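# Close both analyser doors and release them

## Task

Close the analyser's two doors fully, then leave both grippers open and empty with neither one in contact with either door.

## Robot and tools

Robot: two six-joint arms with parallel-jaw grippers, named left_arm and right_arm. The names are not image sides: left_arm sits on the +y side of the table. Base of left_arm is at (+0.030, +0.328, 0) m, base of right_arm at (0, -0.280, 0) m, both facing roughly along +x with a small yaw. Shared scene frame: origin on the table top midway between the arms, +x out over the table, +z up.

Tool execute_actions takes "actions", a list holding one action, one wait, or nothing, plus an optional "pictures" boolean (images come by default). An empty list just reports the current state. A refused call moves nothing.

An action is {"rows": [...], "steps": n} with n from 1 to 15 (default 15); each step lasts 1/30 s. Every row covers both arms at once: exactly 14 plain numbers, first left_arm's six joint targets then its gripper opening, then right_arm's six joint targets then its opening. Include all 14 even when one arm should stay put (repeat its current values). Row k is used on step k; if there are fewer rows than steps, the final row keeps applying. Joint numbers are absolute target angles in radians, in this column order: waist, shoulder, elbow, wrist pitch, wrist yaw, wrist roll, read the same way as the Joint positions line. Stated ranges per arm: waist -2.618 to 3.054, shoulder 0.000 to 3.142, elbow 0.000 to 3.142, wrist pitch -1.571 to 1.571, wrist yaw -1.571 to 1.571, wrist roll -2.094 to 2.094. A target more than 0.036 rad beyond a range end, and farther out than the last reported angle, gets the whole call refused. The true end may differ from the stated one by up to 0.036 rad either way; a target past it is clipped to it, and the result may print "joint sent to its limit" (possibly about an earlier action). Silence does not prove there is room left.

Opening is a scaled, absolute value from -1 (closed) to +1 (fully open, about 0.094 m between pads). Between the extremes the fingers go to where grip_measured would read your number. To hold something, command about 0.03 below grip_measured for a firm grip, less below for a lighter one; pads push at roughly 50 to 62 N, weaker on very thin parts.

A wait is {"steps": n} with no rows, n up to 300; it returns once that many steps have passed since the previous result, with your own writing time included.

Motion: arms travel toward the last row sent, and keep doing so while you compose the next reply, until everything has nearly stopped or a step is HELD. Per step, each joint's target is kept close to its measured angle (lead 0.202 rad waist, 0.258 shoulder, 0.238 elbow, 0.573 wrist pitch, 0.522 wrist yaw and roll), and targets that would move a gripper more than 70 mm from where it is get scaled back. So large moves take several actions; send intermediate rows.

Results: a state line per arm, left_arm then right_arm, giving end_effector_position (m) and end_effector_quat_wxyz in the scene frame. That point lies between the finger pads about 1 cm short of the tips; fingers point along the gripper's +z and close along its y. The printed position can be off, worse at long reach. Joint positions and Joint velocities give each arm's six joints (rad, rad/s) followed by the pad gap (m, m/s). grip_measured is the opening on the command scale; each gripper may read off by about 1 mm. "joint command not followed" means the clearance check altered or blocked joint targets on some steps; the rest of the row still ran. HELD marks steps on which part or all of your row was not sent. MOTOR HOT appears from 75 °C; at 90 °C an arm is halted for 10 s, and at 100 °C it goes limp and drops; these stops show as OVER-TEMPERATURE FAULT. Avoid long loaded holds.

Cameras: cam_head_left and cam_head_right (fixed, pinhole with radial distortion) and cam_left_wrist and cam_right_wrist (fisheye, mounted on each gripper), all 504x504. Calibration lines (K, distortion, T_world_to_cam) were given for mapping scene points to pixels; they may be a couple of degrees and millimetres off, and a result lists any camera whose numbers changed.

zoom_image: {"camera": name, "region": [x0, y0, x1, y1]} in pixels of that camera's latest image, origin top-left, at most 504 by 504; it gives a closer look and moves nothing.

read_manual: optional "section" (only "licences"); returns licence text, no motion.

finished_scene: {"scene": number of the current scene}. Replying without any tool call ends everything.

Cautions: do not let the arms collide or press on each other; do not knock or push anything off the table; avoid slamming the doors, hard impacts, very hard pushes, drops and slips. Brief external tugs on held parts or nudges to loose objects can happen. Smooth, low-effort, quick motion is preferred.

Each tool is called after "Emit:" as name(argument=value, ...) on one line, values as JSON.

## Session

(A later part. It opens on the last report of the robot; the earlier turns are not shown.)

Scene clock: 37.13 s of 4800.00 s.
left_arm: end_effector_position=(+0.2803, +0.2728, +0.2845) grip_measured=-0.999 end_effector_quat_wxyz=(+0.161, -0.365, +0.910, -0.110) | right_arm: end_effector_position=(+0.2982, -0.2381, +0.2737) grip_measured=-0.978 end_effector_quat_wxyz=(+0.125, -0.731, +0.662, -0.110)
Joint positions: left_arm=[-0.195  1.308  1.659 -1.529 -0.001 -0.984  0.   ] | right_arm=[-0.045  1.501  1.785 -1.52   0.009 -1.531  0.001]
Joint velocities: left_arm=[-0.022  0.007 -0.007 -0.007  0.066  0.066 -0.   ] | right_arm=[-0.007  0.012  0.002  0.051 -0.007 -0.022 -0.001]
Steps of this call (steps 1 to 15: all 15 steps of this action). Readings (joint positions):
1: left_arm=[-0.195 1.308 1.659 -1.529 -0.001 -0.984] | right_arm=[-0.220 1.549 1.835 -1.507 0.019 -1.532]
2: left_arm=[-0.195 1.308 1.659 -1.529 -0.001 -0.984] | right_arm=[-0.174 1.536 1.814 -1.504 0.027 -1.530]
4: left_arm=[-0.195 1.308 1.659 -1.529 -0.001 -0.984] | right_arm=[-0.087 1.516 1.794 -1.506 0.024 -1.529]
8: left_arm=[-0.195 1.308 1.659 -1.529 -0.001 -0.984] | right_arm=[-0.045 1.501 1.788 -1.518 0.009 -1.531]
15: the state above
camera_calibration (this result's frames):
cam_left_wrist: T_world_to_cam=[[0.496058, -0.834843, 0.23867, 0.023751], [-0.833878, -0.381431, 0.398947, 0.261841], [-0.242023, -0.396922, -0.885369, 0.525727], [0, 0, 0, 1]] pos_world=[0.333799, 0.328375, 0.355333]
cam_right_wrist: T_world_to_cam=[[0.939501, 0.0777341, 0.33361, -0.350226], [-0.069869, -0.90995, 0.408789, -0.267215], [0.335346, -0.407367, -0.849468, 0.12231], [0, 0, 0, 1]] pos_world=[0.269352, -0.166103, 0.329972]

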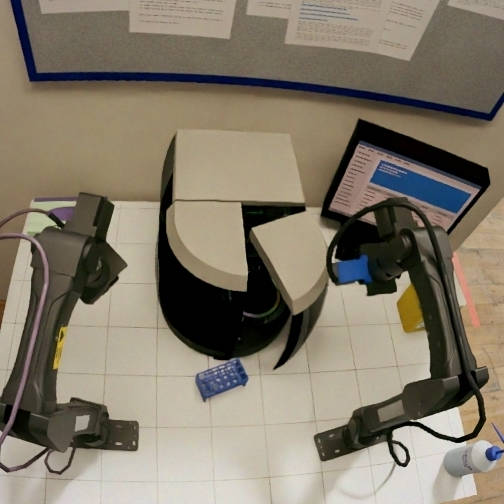

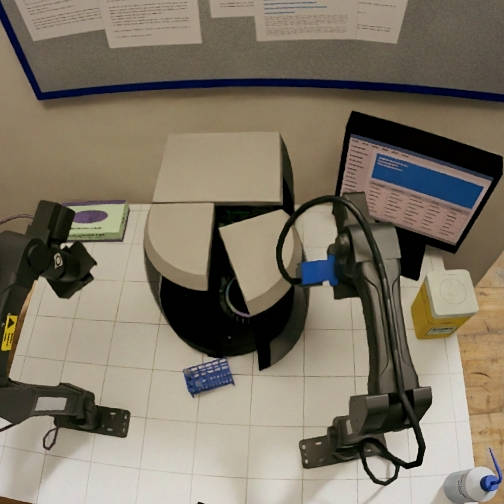

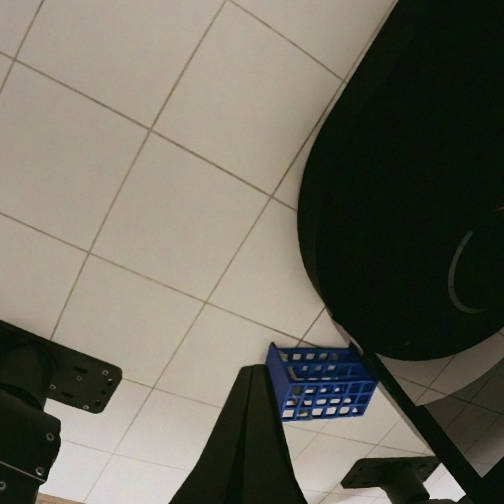

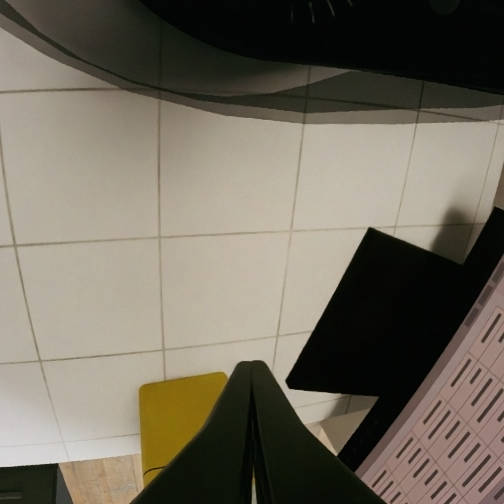

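Door pushed the rack aside; it's now clear of the path. Continue.

Emit:
execute_actions(actions=[{"rows": [[-0.2,1.30,1.65,-1.53,0,-0.979,-1, 0.16,1.49,1.79,-1.53,0,-1.537,-1]], "steps": 15}], pictures=false)

Emit:
execute_actions(actions=[{"rows": [[-0.2,1.30,1.65,-1.53,0,-0.979,-1, 0.36,1.56,1.86,-1.53,0,-1.537,-1]], "steps": 15}])

Scene clock: 38.17 s of 4800.00 s.
left_arm: end_effector_position=(+0.2803, +0.2728, +0.2845) grip_measured=-0.999 end_effector_quat_wxyz=(+0.161, -0.365, +0.910, -0.110) | right_arm: end_effector_position=(+0.2825, -0.1755, +0.2733) grip_measured=-0.978 end_effector_quat_wxyz=(-0.137, +0.797, -0.580, +0.095)
Joint positions: left_arm=[-0.195  1.308  1.659 -1.529 -0.001 -0.984  0.   ] | right_arm=[ 0.167  1.502  1.785 -1.52   0.006 -1.53   0.001]
Joint velocities: left_arm=[-0.012 -0.012  0.002 -0.037 -0.022  0.007  0.001] | right_arm=[ 0.032  0.002  0.002  0.022 -0.022 -0.007 -0.   ]
Steps of this call (steps 1 to 15: the robot went on to your last target; step 16: nothing new was sent; steps 17 to 31: all 15 steps of this action). Readings (joint positions):
17: left_arm=[-0.195 1.308 1.659 -1.529 -0.001 -0.984] | right_arm=[-0.021 1.501 1.785 -1.520 0.022 -1.531]
18: left_arm=[-0.195 1.308 1.659 -1.529 -0.001 -0.984] | right_arm=[0.027 1.501 1.785 -1.519 0.033 -1.529]
20: left_arm=[-0.195 1.308 1.659 -1.529 -0.001 -0.984] | right_arm=[0.126 1.501 1.785 -1.519 0.021 -1.530]
24: left_arm=[-0.195 1.308 1.659 -1.529 -0.001 -0.984] | right_arm=[0.168 1.502 1.785 -1.520 0.006 -1.530]
31: the state above

Scene clock: 38.67 s of 4800.00 s.
left_arm: end_effector_position=(+0.2803, +0.2728, +0.2845) grip_measured=-0.999 end_effector_quat_wxyz=(+0.161, -0.365, +0.910, -0.110) | right_arm: end_effector_position=(+0.2675, -0.1147, +0.2692) grip_measured=-0.978 end_effector_quat_wxyz=(-0.136, +0.853, -0.499, +0.076)
Joint positions: left_arm=[-0.195  1.308  1.659 -1.529 -0.001 -0.984  0.   ] | right_arm=[ 0.366  1.564  1.834 -1.528  0.006 -1.531  0.001]
Joint velocities: left_arm=[-0.002  0.002  0.002 -0.007 -0.007 -0.037 -0.   ] | right_arm=[-0.002 -0.012  0.012  0.037 -0.081 -0.022  0.   ]
Steps of this call (steps 1 to 15: all 15 steps of this action). Readings (joint positions):
1: left_arm=[-0.195 1.308 1.659 -1.529 -0.001 -0.984] | right_arm=[0.191 1.509 1.795 -1.528 0.019 -1.530]
2: left_arm=[-0.195 1.308 1.659 -1.529 -0.001 -0.984] | right_arm=[0.239 1.522 1.813 -1.531 0.023 -1.530]
4: left_arm=[-0.195 1.308 1.659 -1.529 -0.001 -0.984] | right_arm=[0.332 1.546 1.833 -1.528 0.016 -1.531]
8: left_arm=[-0.195 1.308 1.659 -1.529 -0.001 -0.984] | right_arm=[0.367 1.563 1.834 -1.528 0.006 -1.531]
15: the state above
camera_calibration (this result's frames):
cam_left_wrist: T_world_to_cam=[[0.496058, -0.834843, 0.23867, 0.023751], [-0.833878, -0.381431, 0.398947, 0.261841], [-0.242023, -0.396922, -0.885369, 0.525727], [0, 0, 0, 1]] pos_world=[0.333799, 0.328375, 0.355333]
cam_right_wrist: T_world_to_cam=[[0.836094, 0.451356, 0.311808, -0.2531], [0.309929, -0.857625, 0.410393, -0.251265], [0.452648, -0.246489, -0.856944, 0.168217], [0, 0, 0, 1]] pos_world=[0.213346, -0.0597895, 0.326188]

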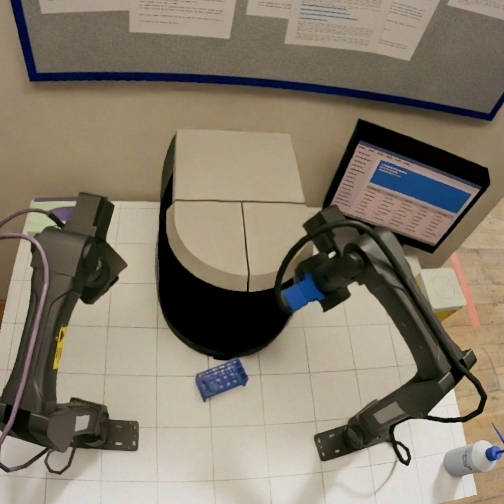

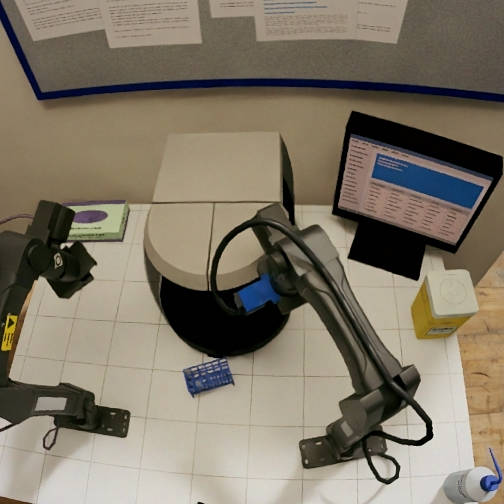

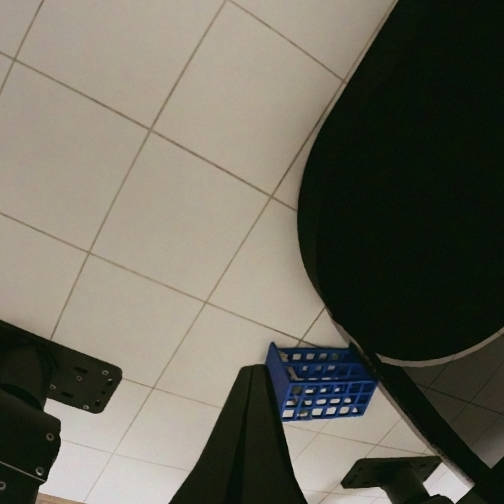

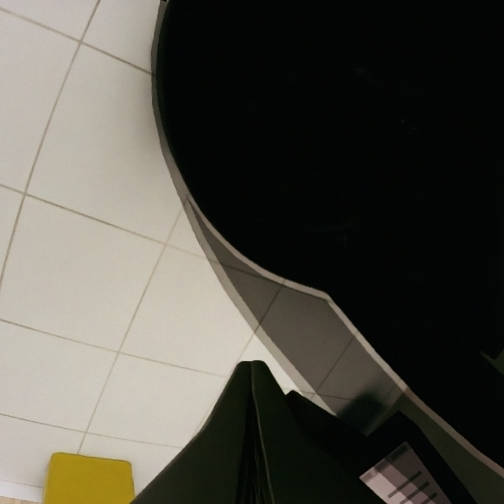

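Both look closed. Retreat the right arm.

Emit:
execute_actions(actions=[{"rows": [[-0.2,1.30,1.65,-1.53,0,-0.979,-1, 0.1,1.30,1.65,-1.53,0,-1.537,-1]], "steps": 15}], pictures=false)

Emit:
execute_actions(actions=[{"steps": 10}])

Scene clock: 39.47 s of 4800.00 s.
left_arm: end_effector_position=(+0.2803, +0.2728, +0.2845) grip_measured=-0.999 end_effector_quat_wxyz=(+0.161, -0.365, +0.910, -0.110) | right_arm: end_effector_position=(+0.2431, -0.2115, +0.2857) grip_measured=-0.978 end_effector_quat_wxyz=(-0.156, +0.771, -0.606, +0.121)
Joint positions: left_arm=[-0.195  1.308  1.659 -1.529 -0.001 -0.984  0.   ] | right_arm=[ 0.093  1.296  1.655 -1.532  0.014 -1.531  0.001]
Joint velocities: left_arm=[ 0.002 -0.002  0.002 -0.007  0.037 -0.037 -0.001] | right_arm=[ 0.007  0.007  0.017 -0.007  0.007 -0.037  0.001]
Steps of this call (steps 1 to 9: the robot went on to your last target; steps 10 to 24: all 15 steps of this action). Readings (joint positions):
10: left_arm=[-0.195 1.308 1.659 -1.529 -0.001 -0.984] | right_arm=[0.347 1.538 1.800 -1.504 -0.005 -1.531]
11: left_arm=[-0.195 1.308 1.659 -1.529 -0.001 -0.984] | right_arm=[0.304 1.496 1.742 -1.488 -0.009 -1.531]
13: left_arm=[-0.195 1.308 1.659 -1.529 -0.001 -0.984] | right_arm=[0.176 1.407 1.668 -1.505 -0.003 -1.531]
17: left_arm=[-0.195 1.308 1.659 -1.529 -0.001 -0.984] | right_arm=[0.093 1.300 1.655 -1.527 0.014 -1.531]
24: the state above

Scene clock: 39.80 s of 4800.00 s.
left_arm: end_effector_position=(+0.2803, +0.2728, +0.2845) grip_measured=-0.999 end_effector_quat_wxyz=(+0.161, -0.365, +0.910, -0.110) | right_arm: end_effector_position=(+0.2431, -0.2115, +0.2857) grip_measured=-0.978 end_effector_quat_wxyz=(-0.156, +0.771, -0.606, +0.121)
Joint positions: left_arm=[-0.195  1.308  1.659 -1.529 -0.001 -0.984  0.   ] | right_arm=[ 0.093  1.296  1.655 -1.532  0.014 -1.531  0.001]
Joint velocities: left_arm=[-0.002 -0.027  0.002 -0.022  0.066  0.022  0.   ] | right_arm=[ 0.002  0.007  0.012  0.037 -0.11   0.007 -0.001]
Steps of this call (steps 1 to 10: the robot went on to your last target). Readings (joint positions):
1: left_arm=[-0.195 1.308 1.659 -1.529 -0.001 -0.984] | right_arm=[0.093 1.296 1.655 -1.532 0.014 -1.531]
2: left_arm=[-0.195 1.308 1.659 -1.529 -0.001 -0.984] | right_arm=[0.093 1.296 1.655 -1.532 0.014 -1.531]
4: left_arm=[-0.195 1.308 1.659 -1.529 -0.001 -0.984] | right_arm=[0.093 1.296 1.655 -1.532 0.014 -1.531]
8: left_arm=[-0.195 1.308 1.659 -1.529 -0.001 -0.984] | right_arm=[0.093 1.296 1.655 -1.532 0.014 -1.531]
10: the state above
camera_calibration (this result's frames):
cam_left_wrist: T_world_to_cam=[[0.496058, -0.834843, 0.23867, 0.023751], [-0.833878, -0.381431, 0.398947, 0.261841], [-0.242023, -0.396922, -0.885369, 0.525727], [0, 0, 0, 1]] pos_world=[0.333799, 0.328375, 0.355333]
cam_right_wrist: T_world_to_cam=[[0.897979, 0.201224, 0.391335, -0.284848], [0.0310306, -0.916062, 0.399834, -0.27502], [0.438943, -0.346899, -0.828849, 0.14351], [0, 0, 0, 1]] pos_world=[0.201328, -0.144834, 0.340381]

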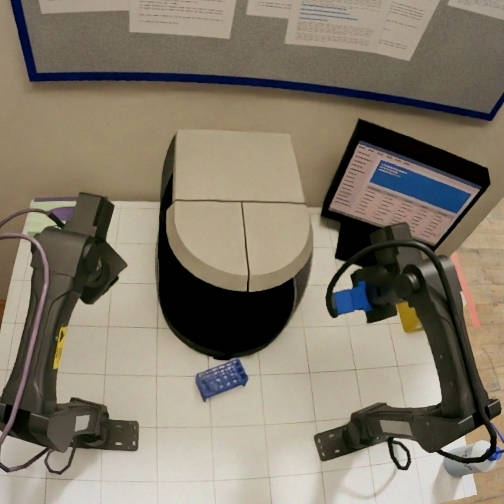

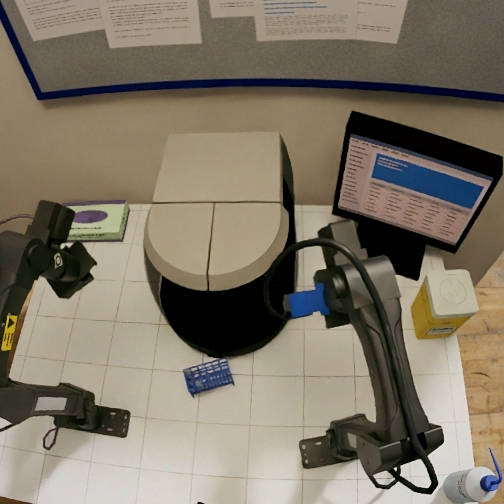

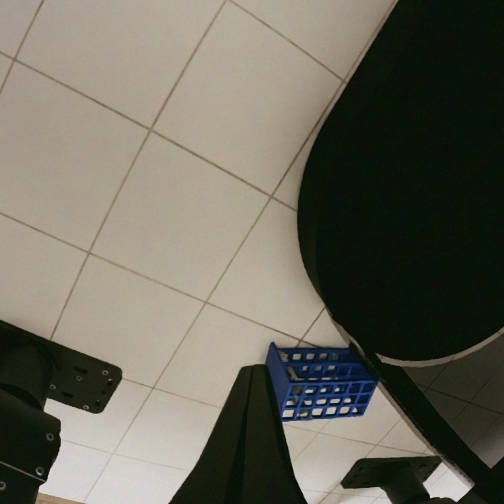

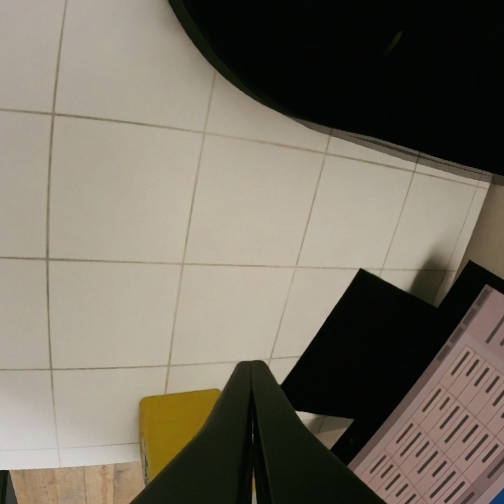

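Emit:
finished_scene(scene=1)

The scene is finished: the task was done.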